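# Place the plastic panel flat in the gray tray

## Task

Get the plastic panel into the gray tray so it rests flat on the tray's floor and stays there with no help from the robot, then release it and pull the tool away.

## Robot and tools

Robot: a single seven-joint arm (xArm7 type) with a suction cup as its only hand. The controlled point is the cup point, the middle of the cup's rim when nothing is touching it. The cup points along the cup point's own +z axis. About 7 cm back from the rim, the tool body and wrist camera stick out up to about 8 cm sideways, so leave room for them near the tray walls.

Scene frame: the origin is on the table top under the arm's base, +z is up, and +y is to the left when facing along +x. Each state line gives the cup point position in metres, its orientation as a quaternion in w,x,y,z order, and linear and angular velocities (m/s, rad/s). At long reach the printed position can be slightly off.

execute_actions takes "actions", a list that is empty or holds one item. An empty list sends nothing and only reports the state. An action item is {"rows": [...], "steps": n}. It holds 1 to 15 rows and steps up to 15, each step lasting 1/30 s, with 15 as the default. Each row is used for one step, and the last row repeats to fill any remaining steps. A wait item is {"steps": n} with n up to 300. It sends nothing and returns once n steps have passed since the previous result, and your reply time counts toward those steps. The optional "pictures" flag turns camera images on or off. A refused call moves nothing.

A row is 7 numbers, each in [-1, 1]: dx, dy, dz, rx, ry, rz, suction. The first six are an offset, not a pose. They are expressed in the cup point's own axes and measured from its pose in the latest result that showed it. Before any such result in the scene, and for the second and later calls inside one reply, they are measured from wherever the robot is when the call starts. Every row uses that same base pose, so rows do not add up. A value of 1.0 means 0.6 m for dx, dy, dz and 180 degrees for rotation. rx, ry, rz form a single rotation vector. An all-zero offset is not a pause: it drives the arm back to the base pose. The seventh number sets vacuum as a fraction of full, where full is about 55 kPa below ambient. A value of 0.05 or less switches suction off, and the setting stays until you change it.

move takes "target", one 7-number row with the same layout, base pose and scale as above, and an optional "speed" in m/s from 0.002 to 0.5, default 0.25. Rotation speed is capped at twice that value in rad/s. The cup point follows a straight path to the target, lasting 0.5 to 10 s. A longer path is cut off at 10 s, short of the target. Rotation takes the shorter way. The path ignores obstacles, and the real motion can lag, stray or overshoot the speed, most of all when the arm is nearly straight. Suction is applied at the start. The result adds a "move:" line with how the move ended (done, off_target, moving, held, fault), which limits acted (paced means the command was clipped; held means some steps were blocked, after which the arm may jump fast), and the distance left to the target. A faster move, or a target set farther past the point of contact, hits or presses harder.

wait takes "seconds" (0 to 10). It lets time run without sending anything new. zoom_image takes "camera" (cam_head_left, cam_head_right or cam_wrist) and "region" [x0, y0, x1, y1] in image pixels, with (0, 0) at the top-left, at most 504 by 504. It returns a closer view of that camera's latest image. read_manual returns only licence texts. finished_scene takes "scene" (the current scene number), ends the scene for good and reports whether the goal was met.

Motion limits: on every step the commanded pose is clipped to at most 70 mm and 16 degrees from the measured pose. After an action ends, the arm continues only to that last clipped pose. For a far target, read the new pose and send the remainder. A "Hand target" line shows where the controller is currently driving. A "pose unreachable" line or HELD marks means the clearance check blocked or changed part of a command. When position and orientation cannot both be met, position wins.

Gripping: turn suction on and press the 29 mm rim fully onto a smooth flat area of the object. Edges, holes or seams under the rim let air in. suction_measured shows the vacuum reached: near 0 means no seal, and a good seal ends up within about 0.15 of the command. part_present switches to 1 at 0.50 and back to 0 below 0.45. Under vacuum the cup shrinks, so a held object sits up to about 10 mm nearer the tool. To release, lower the panel until it rests flat on the tray floor, set suction to 0, then lift at least 15 mm and move clear. If the cup seals onto the table, turning suction off frees it.

Cameras: cam_head_left, cam_head_right and cam_wrist, each 896x504, with calibration data given. Loose objects may sometimes be nudged by outside pushes.

Avoid: knocking anything off the table, which fails the task; dropping or slamming the panel; and hard or prolonged pushes. If a joint's contact torque reaches its load limit, the arm backs off, holds for 10 s and skips the rest of the call. Holding loads heats the motors: a MOTOR HOT warning appears from 65 °C, and at 80 °C the brakes lock until the motors cool. Move smoothly and directly.

Each tool is called as name(argument=value, ...), one argument or row to a line, values as JSON.

## Session

execute_actions(
  actions=[],
)

Scene clock: 0.00 s of 4800.00 s.
end_effector_position=(+0.3954, +0.0121, +0.3242) suction_measured=0.00 part_present=0 end_effector_quat_wxyz=(+0.007, -0.016, +1.000, -0.001) end_effector_velocity=(+0.000, -0.000, +0.000) end_effector_angular_velocity=(+0.000, -0.001, -0.001)
Joint positions: [ 0.003 -0.251 -0.003  0.916 -0.002  1.168  2.355]
Joint velocities: [ 0.    -0.    -0.001  0.001 -0.    -0.    -0.   ]
Motor temperatures (°C, as the motors report them): [35 35 36 39 35 37 38]
Hand target: +0.395, +0.012, +0.324; +0.007, -0.016, +1.000, -0.001

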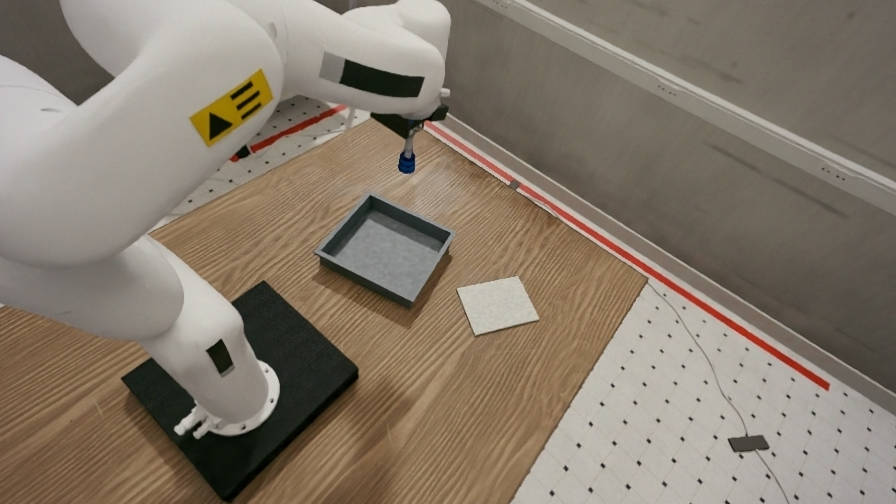

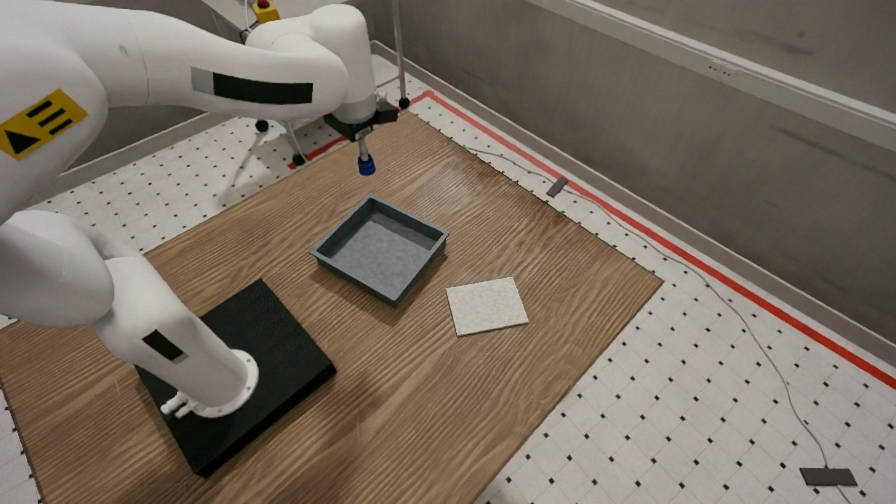

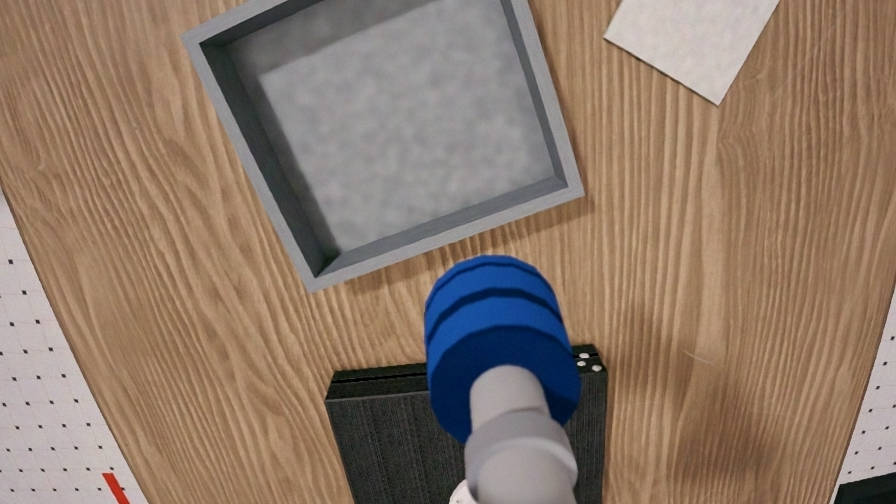

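move(
  target=[-0.18,-0.37,0.42,0,0,0,0],
)

Scene clock: 12.93 s of 4800.00 s.
end_effector_position=(+0.5135, -0.2061, +0.0751) suction_measured=0.00 part_present=0 end_effector_quat_wxyz=(+0.007, -0.017, +1.000, -0.002) end_effector_velocity=(-0.005, -0.003, -0.006) end_effector_angular_velocity=(+0.002, +0.012, -0.008)
Joint positions: [-0.264  0.615 -0.157  1.252  0.145  0.647  1.844]
Joint velocities: [-0.005  0.008 -0.003 -0.004  0.    -0.    -0.   ]
Motor temperatures (°C, as the motors report them): [35 35 36 40 35 38 38]
Hand target: +0.513, -0.206, +0.075; +0.006, -0.017, +1.000, -0.002
Off the commanded pose: 0.001 m, 0 deg.
After step 90, 8.03 s passed at rest.
move: done
camera_calibration (this result's frames):
cam_wrist: T_world_to_cam=[[-0.07854, -0.996722, 0.019412, -0.163332], [-0.928953, 0.0802385, 0.361397, 0.479705], [-0.36177, 0.0103512, -0.93221, 0.363362], [0, 0, 0, 1]] pos_world=[0.564249, -0.205048, 0.168537]

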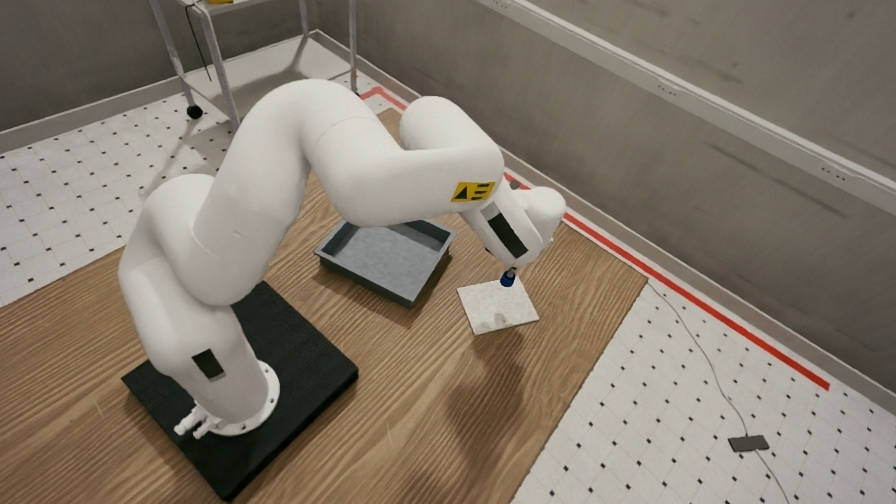

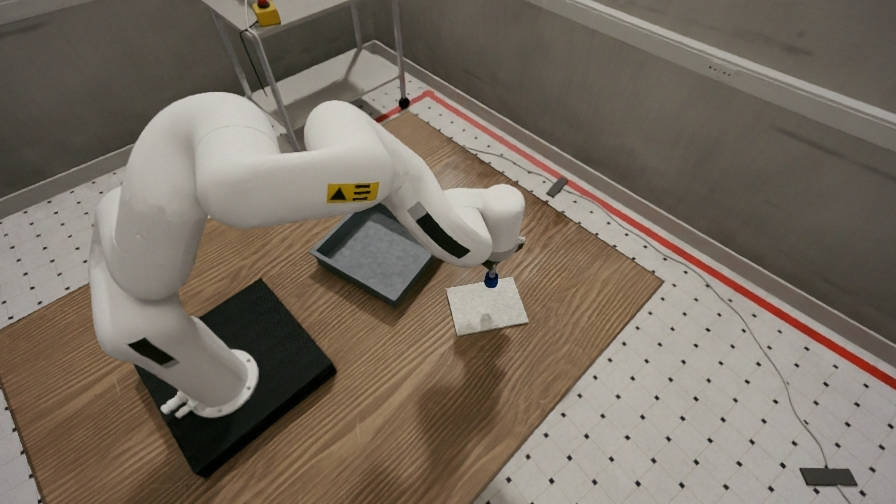

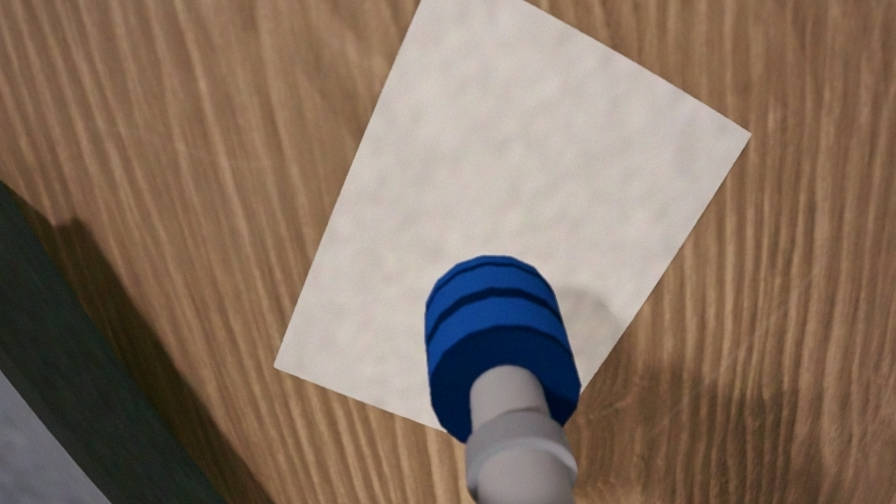

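move(
  target=[0,-0.025,0.125,0,0,0,1],
  speed=0.05,
)

move(
  target=[0,0,-0.25,0,0,0,1],
  speed=0.1,
)

move(
  target=[0.14,0.5,0,0,0,0,1],
  speed=0.15,
)

Scene clock: 22.07 s of 4800.00 s.
end_effector_position=(+0.5149, -0.2211, +0.0001) suction_measured=0.56 part_present=1 end_effector_quat_wxyz=(+0.006, -0.017, +1.000, -0.002) end_effector_velocity=(+0.004, -0.001, +0.004) end_effector_angular_velocity=(-0.004, -0.010, +0.001)
Joint positions: [-0.311  0.806 -0.127  1.321  0.177  0.526  1.799]
Joint velocities: [ 0.001 -0.004 -0.     0.004  0.    -0.003 -0.   ]
Motor temperatures (°C, as the motors report them): [35 35 36 40 35 38 38]
Hand target: +0.515, -0.221, +0.000; +0.007, -0.017, +1.000, -0.002
Off the commanded pose: 0.000 m, 0 deg.
After step 90, 4.33 s passed at rest.
move: done
camera_calibration (this result's frames):
cam_wrist: T_world_to_cam=[[-0.0781746, -0.996748, 0.0195706, -0.176954], [-0.92877, 0.0799494, 0.361931, 0.509123], [-0.362318, 0.0101172, -0.931999, 0.294363], [0, 0, 0, 1]] pos_world=[0.565678, -0.220061, 0.0935414]

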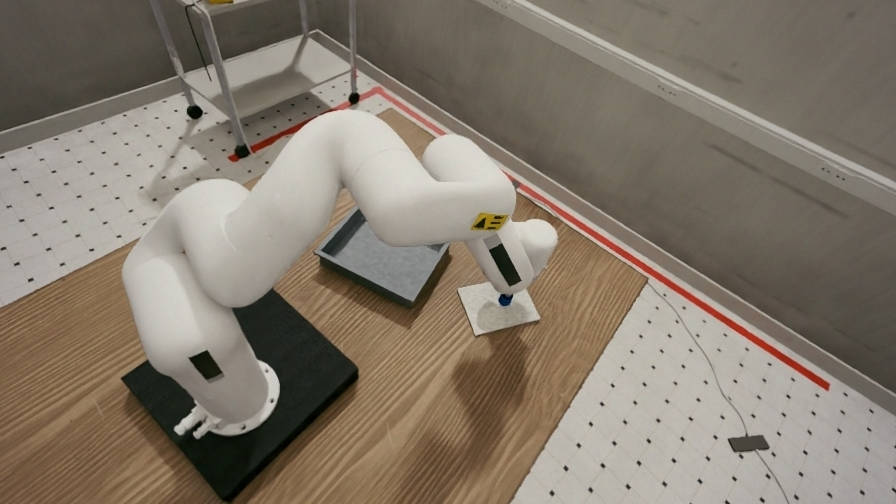

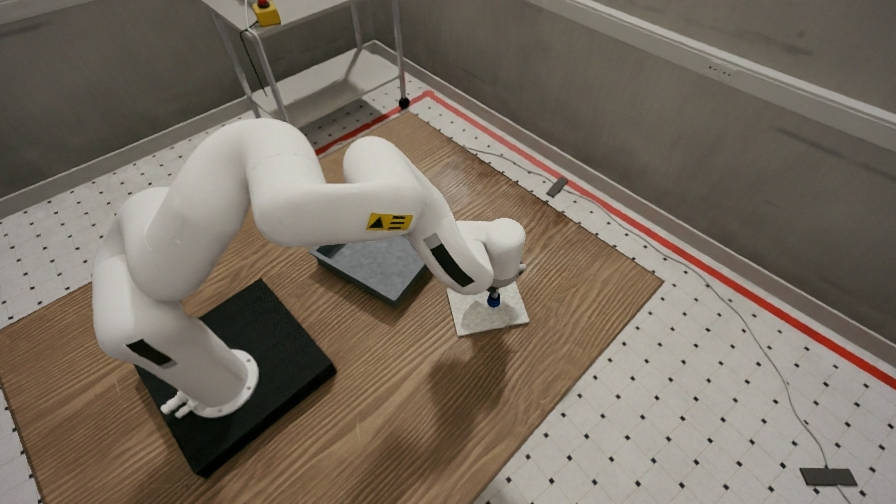

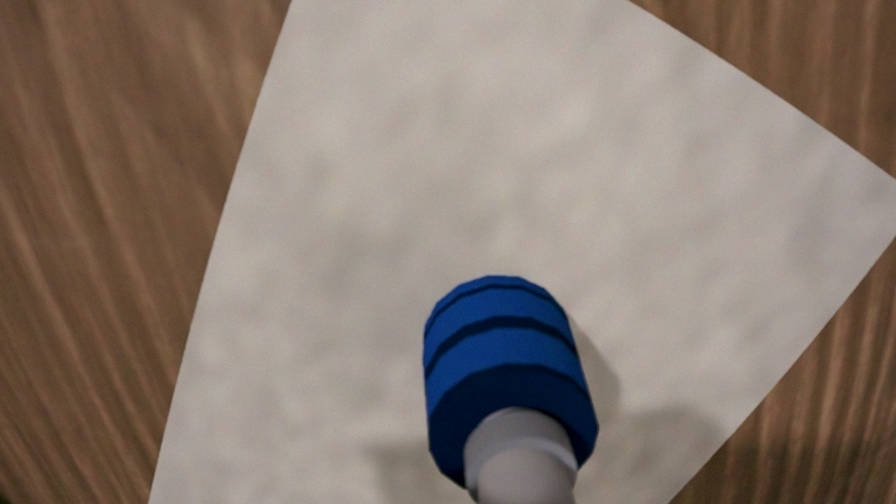

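Scene clock: 23.97 s of 4800.00 s.
end_effector_position=(+0.5126, -0.2209, +0.1493) suction_measured=0.96 part_present=1 end_effector_quat_wxyz=(+0.006, -0.017, +1.000, -0.001) end_effector_velocity=(+0.003, -0.001, +0.005) end_effector_angular_velocity=(-0.004, -0.011, +0.001)
Joint positions: [-0.273  0.486 -0.181  1.294  0.112  0.819  1.843]
Joint velocities: [-0.    -0.006  0.     0.005 -0.    -0.001 -0.   ]
Motor temperatures (°C, as the motors report them): [35 35 36 40 35 38 38]
Hand target: +0.513, -0.221, +0.150; +0.006, -0.017, +1.000, -0.002
Off the commanded pose: 0.001 m, 0 deg.
move: done
camera_calibration (this result's frames):
cam_wrist: T_world_to_cam=[[-0.0789366, -0.996701, 0.0188491, -0.179292], [-0.928382, 0.0803874, 0.362829, 0.45269], [-0.363147, 0.0111413, -0.931665, 0.433171], [0, 0, 0, 1]] pos_world=[0.563421, -0.219917, 0.2427]

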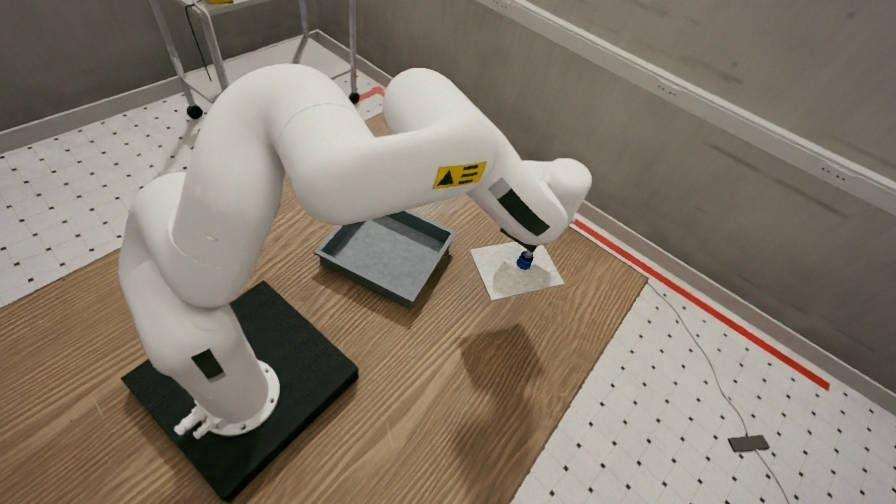

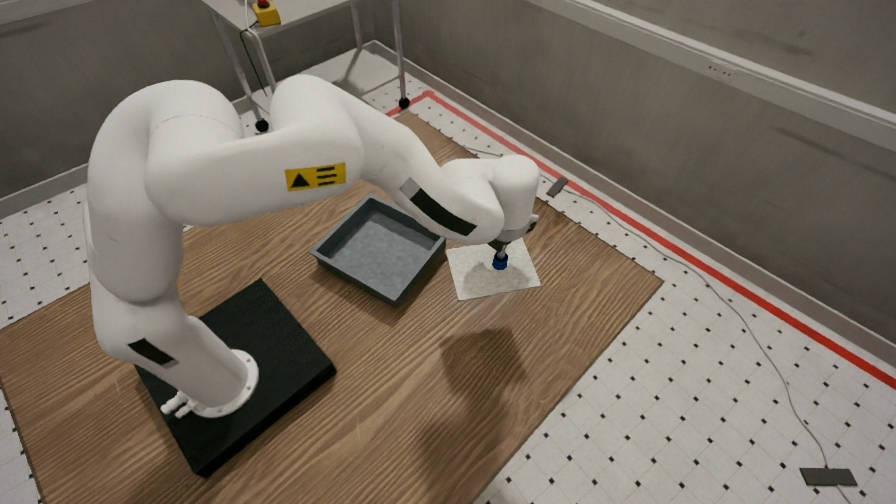

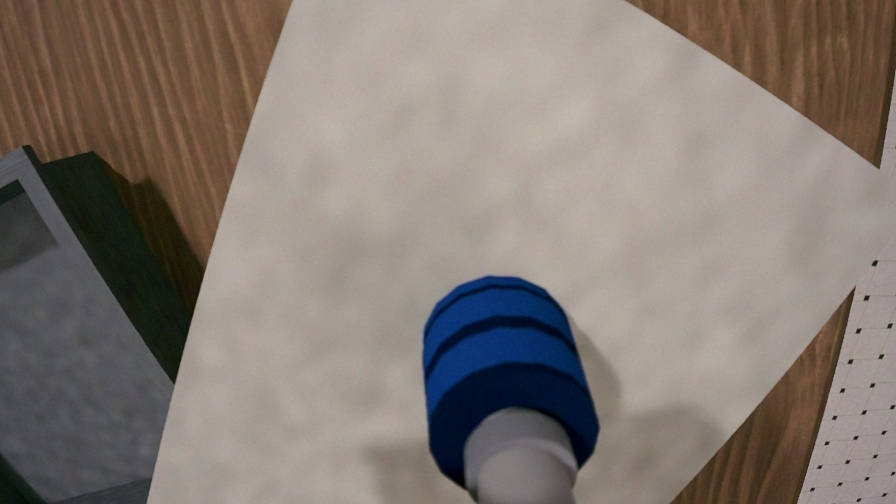

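Scene clock: 26.40 s of 4800.00 s.
end_effector_position=(+0.4194, +0.0753, +0.1479) suction_measured=1.00 part_present=1 end_effector_quat_wxyz=(+0.007, -0.016, +1.000, -0.001) end_effector_velocity=(-0.000, +0.003, +0.000) end_effector_angular_velocity=(+0.000, -0.002, +0.006)
Joint positions: [ 0.144  0.112  0.003  0.753 -0.003  0.642  2.503]
Joint velocities: [ 0.005 -0.001  0.002 -0.    -0.    -0.001  0.001]
Motor temperatures (°C, as the motors report them): [35 35 36 40 35 38 38]
Hand target: +0.419, +0.076, +0.148; +0.007, -0.017, +1.000, -0.001
Off the commanded pose: 0.001 m, 0 deg.
move: done
camera_calibration (this result's frames):
cam_wrist: T_world_to_cam=[[-0.0803596, -0.996599, 0.018255, 0.109221], [-0.928741, 0.0815125, 0.361657, 0.343188], [-0.361915, 0.0121084, -0.932133, 0.394155], [0, 0, 0, 1]] pos_world=[0.470161, 0.0761028, 0.241295]

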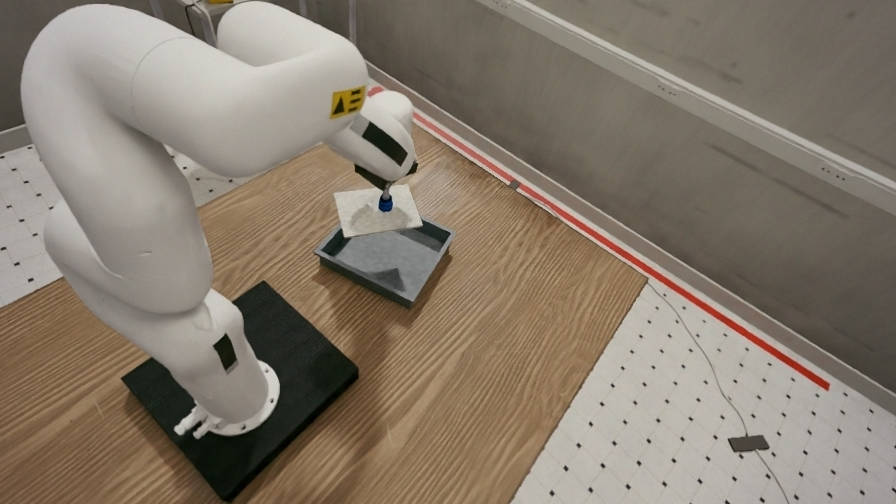

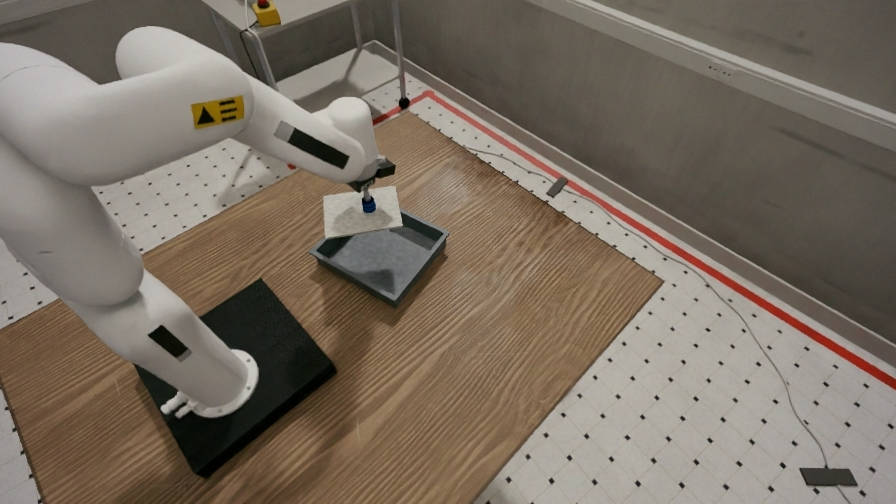

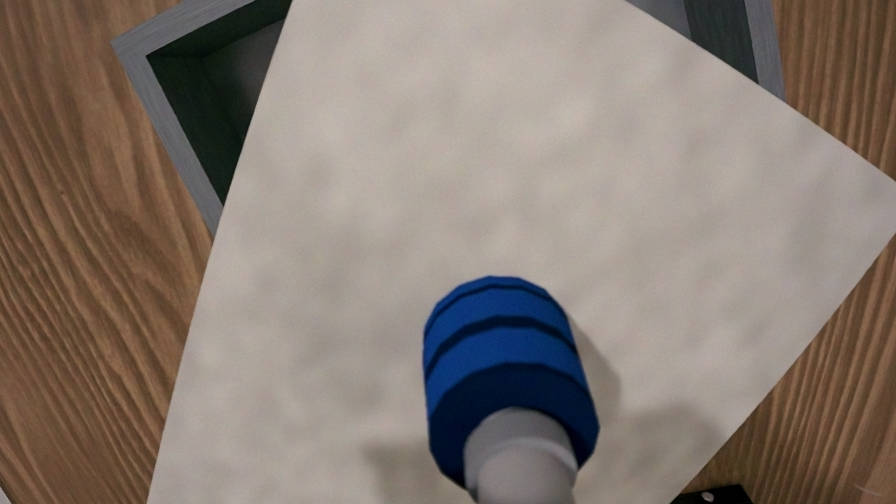

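move(
  target=[0.015,-0.02,0.1,0,0,-0.23,1],
  speed=0.08,
)

Scene clock: 38.40 s of 4800.00 s.
end_effector_position=(+0.4115, +0.0631, +0.0879) suction_measured=0.98 part_present=1 end_effector_quat_wxyz=(+0.006, -0.369, +0.930, -0.003) end_effector_velocity=(+0.001, +0.001, +0.001) end_effector_angular_velocity=(+0.001, -0.004, +0.003)
Joint positions: [ 0.05   0.246  0.068  0.696 -0.04   0.453  1.783]
Joint velocities: [ 0.    -0.001  0.001  0.001  0.    -0.001 -0.002]
Motor temperatures (°C, as the motors report them): [35 35 36 40 35 38 38]
Hand target: +0.411, +0.063, +0.088; +0.006, -0.369, +0.930, -0.003
Off the commanded pose: 0.000 m, 0 deg.
move: done
camera_calibration (this result's frames):
cam_wrist: T_world_to_cam=[[0.59885, -0.800414, 0.0267772, -0.195119], [-0.751183, -0.549795, 0.365308, 0.324921], [-0.277675, -0.238879, -0.930502, 0.316598], [0, 0, 0, 1]] pos_world=[0.448833, 0.0980925, 0.181124]

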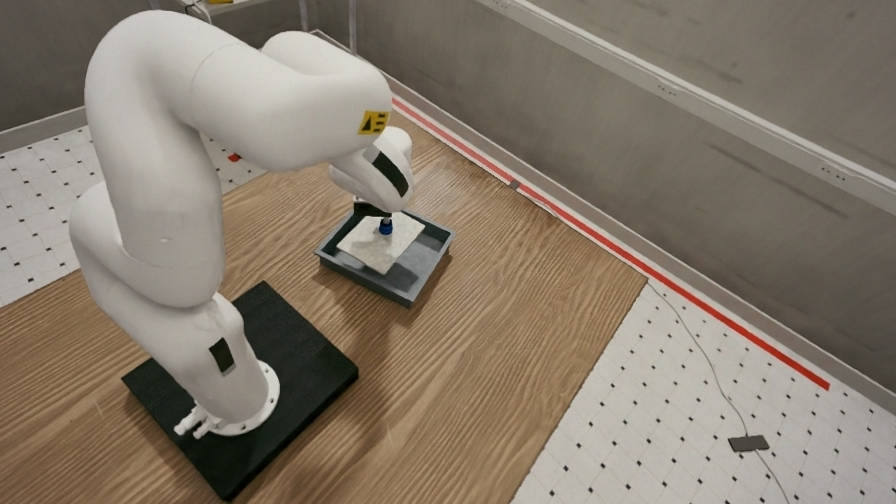

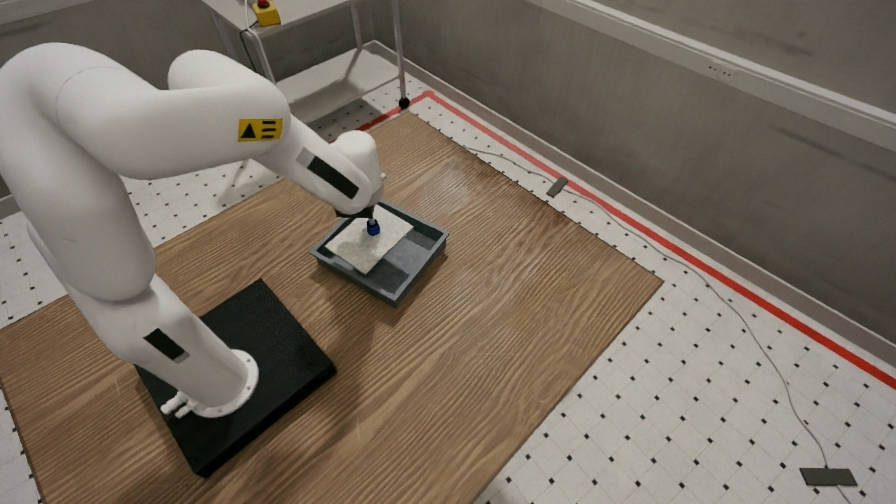

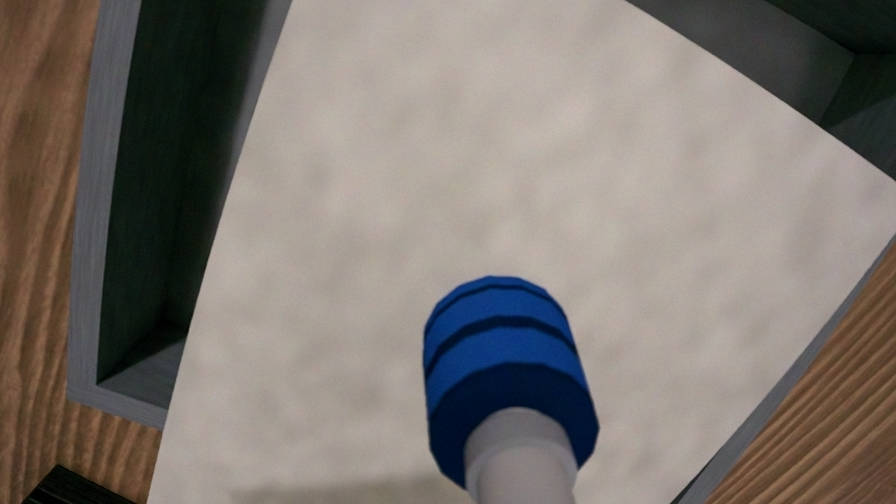

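move(
  target=[-0.02,0.02,0.07,0,0,0,1],
  speed=0.05,
)

Scene clock: 44.73 s of 4800.00 s.
end_effector_position=(+0.4128, +0.0799, +0.0463) suction_measured=1.00 part_present=1 end_effector_quat_wxyz=(+0.006, -0.369, +0.930, -0.004) end_effector_velocity=(+0.001, +0.001, +0.001) end_effector_angular_velocity=(+0.000, -0.003, +0.001)
Joint positions: [ 0.092  0.381  0.059  0.72  -0.07   0.341  1.844]
Joint velocities: [ 0.001 -0.001 -0.     0.002 -0.    -0.001  0.   ]
Motor temperatures (°C, as the motors report them): [35 35 36 40 35 38 38]
Hand target: +0.413, +0.080, +0.046; +0.006, -0.369, +0.930, -0.003
Off the commanded pose: 0.000 m, 0 deg.
move: done
camera_calibration (this result's frames):
cam_wrist: T_world_to_cam=[[0.598837, -0.80041, 0.0271621, -0.181337], [-0.751406, -0.549793, 0.364852, 0.350499], [-0.277097, -0.238897, -0.930669, 0.281988], [0, 0, 0, 1]] pos_world=[0.450097, 0.114924, 0.139483]

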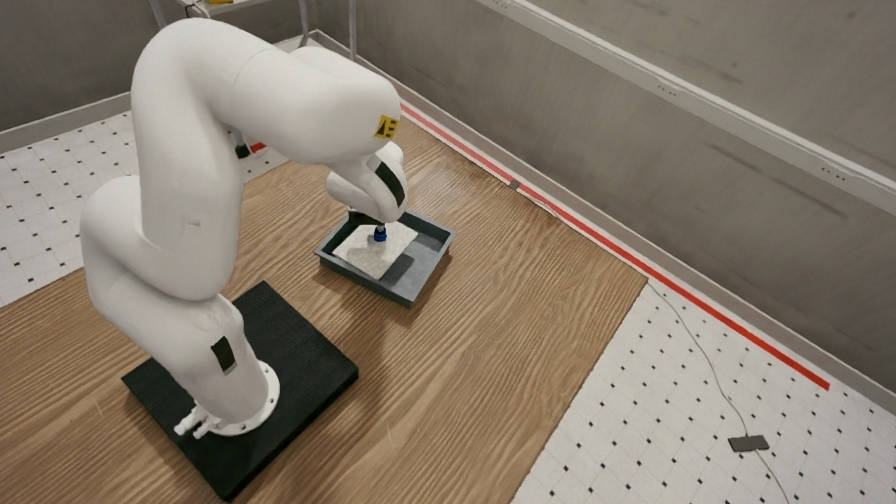

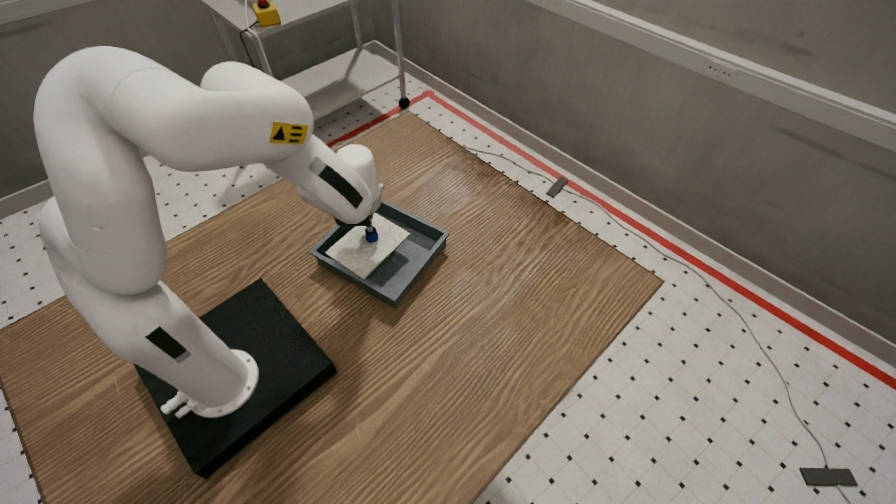

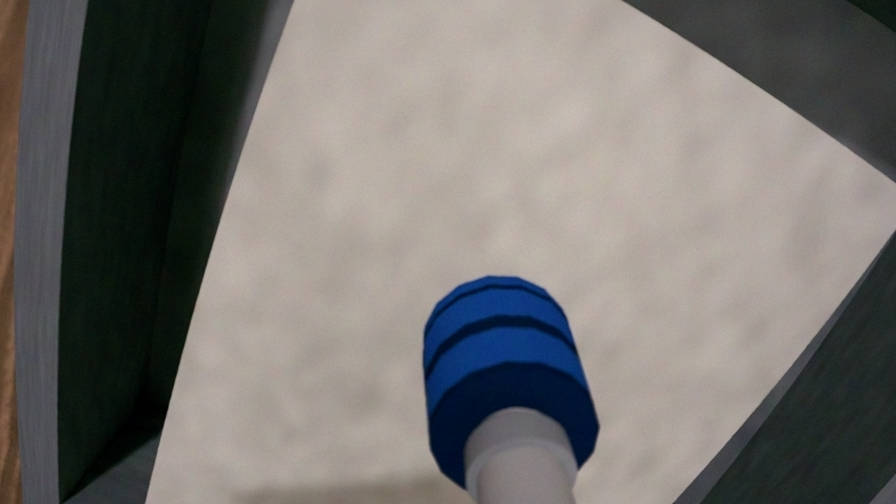

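move(
  target=[-0.02,-0.005,0.062,0,0,0,1],
  speed=0.04,
)

execute_actions(
  actions=[
    {"rows":[[0,0,0,0,0,0,0]],"steps":15},
  ],
  pictures=false,
)

move(
  target=[0,0,-0.25,0,0,0,0],
  speed=0.1,
)

Scene clock: 53.33 s of 4800.00 s.
end_effector_position=(+0.4243, +0.0858, +0.0095) suction_measured=1.00 part_present=1 end_effector_quat_wxyz=(+0.006, -0.369, +0.930, -0.004) end_effector_velocity=(+0.002, +0.000, +0.001) end_effector_angular_velocity=(+0.001, -0.005, -0.000)
Joint positions: [ 0.115  0.52   0.043  0.788 -0.086  0.269  1.866]
Joint velocities: [ 0.    -0.002 -0.     0.002  0.    -0.001  0.   ]
Motor temperatures (°C, as the motors report them): [35 35 36 40 35 38 38]
Hand target: +0.424, +0.086, +0.009; +0.006, -0.369, +0.930, -0.004
Off the commanded pose: 0.000 m, 0 deg.
move: done
camera_calibration (this result's frames):
cam_wrist: T_world_to_cam=[[0.598936, -0.800326, 0.027468, -0.182491], [-0.751473, -0.549863, 0.364609, 0.375842], [-0.276702, -0.239019, -0.930756, 0.25217], [0, 0, 0, 1]] pos_world=[0.461511, 0.120882, 0.102686]

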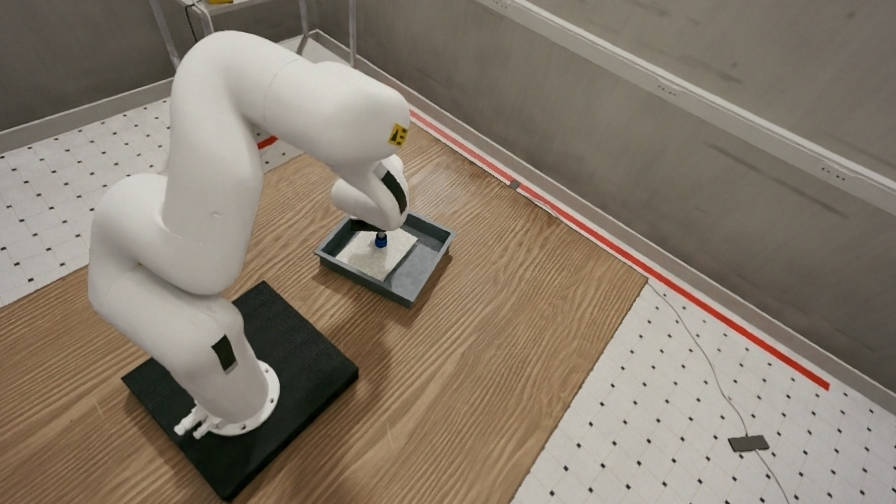

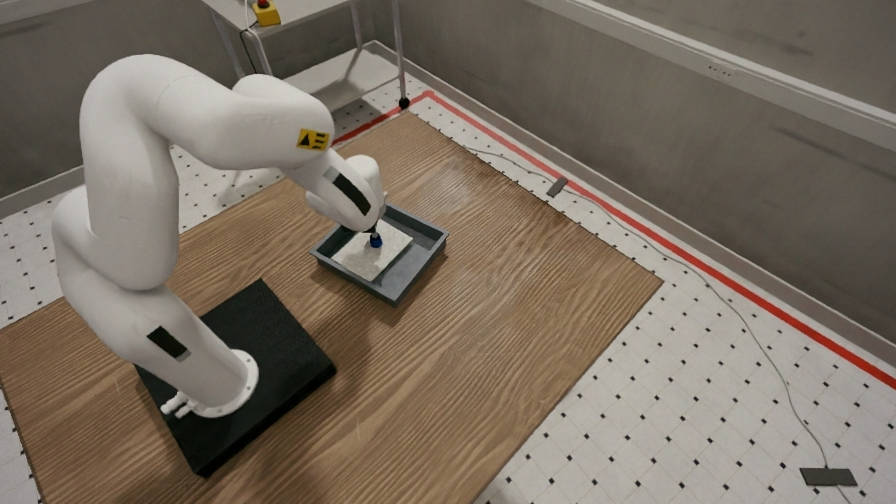

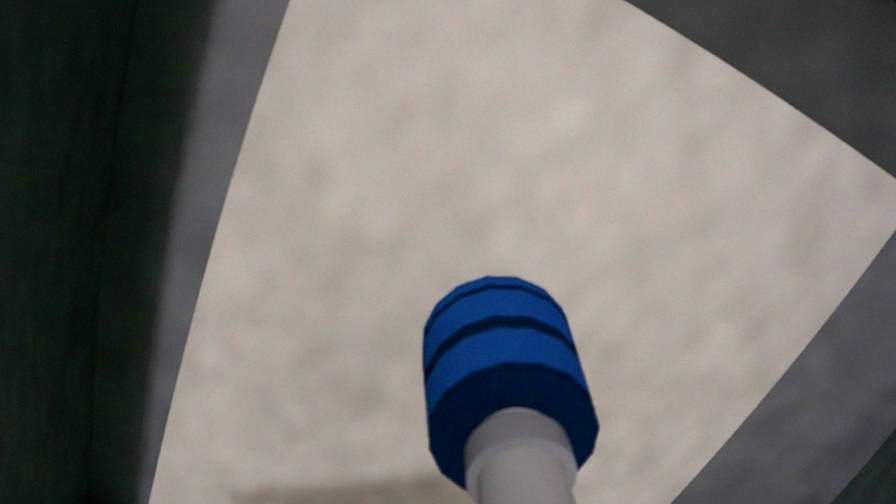

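Scene clock: 53.83 s of 4800.00 s.
end_effector_position=(+0.4244, +0.0858, +0.0095) suction_measured=0.00 part_present=0 end_effector_quat_wxyz=(+0.006, -0.369, +0.930, -0.004) end_effector_velocity=(-0.000, +0.001, -0.000) end_effector_angular_velocity=(+0.000, -0.000, +0.002)
Joint positions: [ 0.115  0.52   0.043  0.788 -0.086  0.269  1.866]
Joint velocities: [ 0.002  0.     0.    -0.    -0.    -0.001  0.   ]
Motor temperatures (°C, as the motors report them): [35 35 36 40 35 38 38]
Hand target: +0.424, +0.086, +0.009; +0.006, -0.369, +0.930, -0.004
Off the commanded pose: 0.000 m, 0 deg.
Steps of this call (steps 1 to 15: all 15 steps of this action). Readings (end_effector_position | what the end effector reports):
1: (+0.4243, +0.0858, +0.0095) | suction_measured=0.50 part_present=1
2: (+0.4244, +0.0859, +0.0096) | suction_measured=0.08 part_present=0
4: (+0.4246, +0.0859, +0.0097) | suction_measured=0.00 part_present=0
8: (+0.4245, +0.0859, +0.0096) | suction_measured=0.00 part_present=0
15: the state above

Scene clock: 55.90 s of 4800.00 s.
end_effector_position=(+0.4220, +0.0858, +0.1586) suction_measured=0.00 part_present=0 end_effector_quat_wxyz=(+0.006, -0.368, +0.930, -0.003) end_effector_velocity=(+0.001, +0.000, +0.001) end_effector_angular_velocity=(+0.000, -0.002, +0.000)
Joint positions: [ 0.085  0.101  0.085  0.777 -0.016  0.678  1.813]
Joint velocities: [ 0.001 -0.001 -0.     0.002  0.     0.001  0.   ]
Motor temperatures (°C, as the motors report them): [35 35 36 40 35 38 38]
Hand target: +0.422, +0.086, +0.159; +0.006, -0.368, +0.930, -0.004
Off the commanded pose: 0.001 m, 0 deg.
move: done
camera_calibration (this result's frames):
cam_wrist: T_world_to_cam=[[0.598378, -0.800764, 0.0268396, -0.184825], [-0.751447, -0.549273, 0.365549, 0.31951], [-0.277976, -0.238905, -0.930405, 0.390796], [0, 0, 0, 1]] pos_world=[0.459322, 0.12086, 0.251763]

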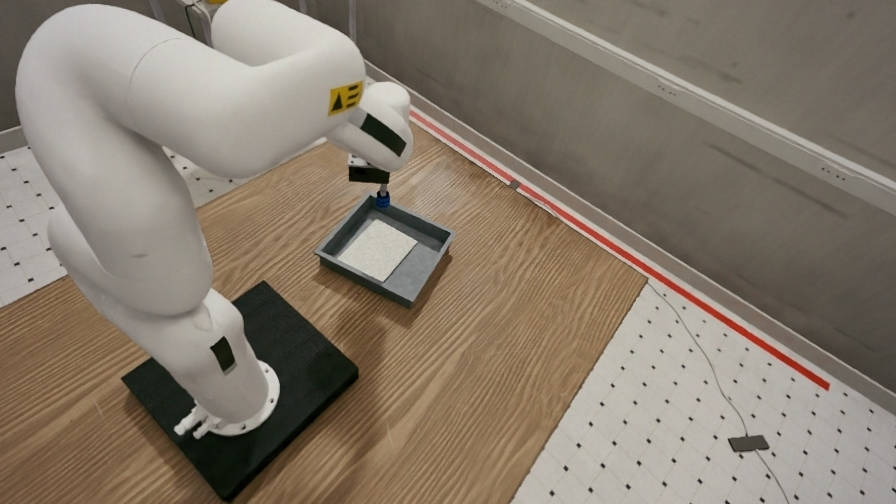

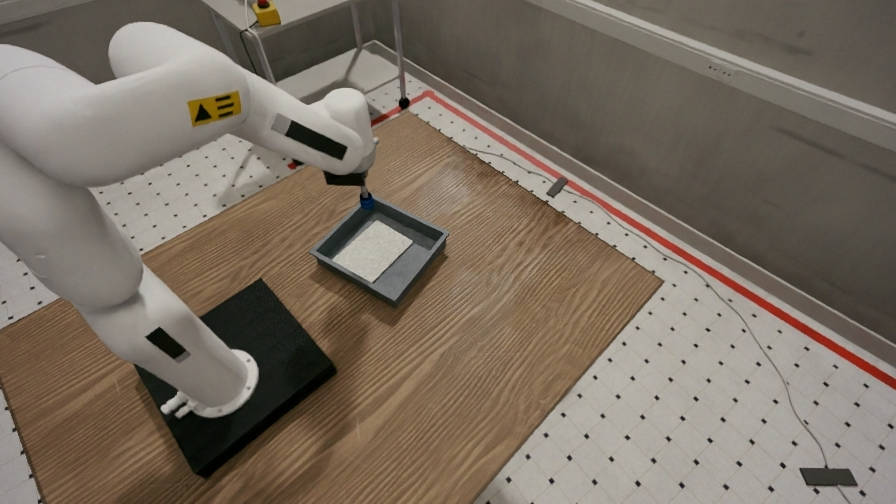

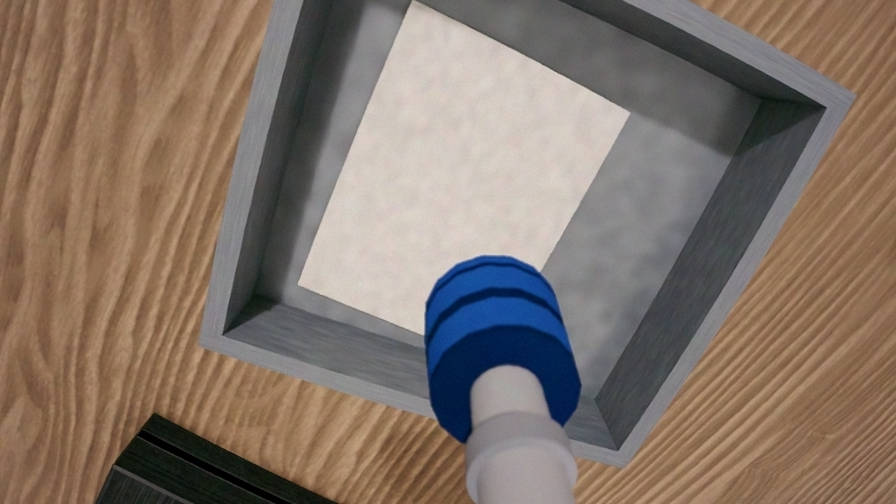

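finished_scene(
  scene=1,
)

The scene is finished: the task was done.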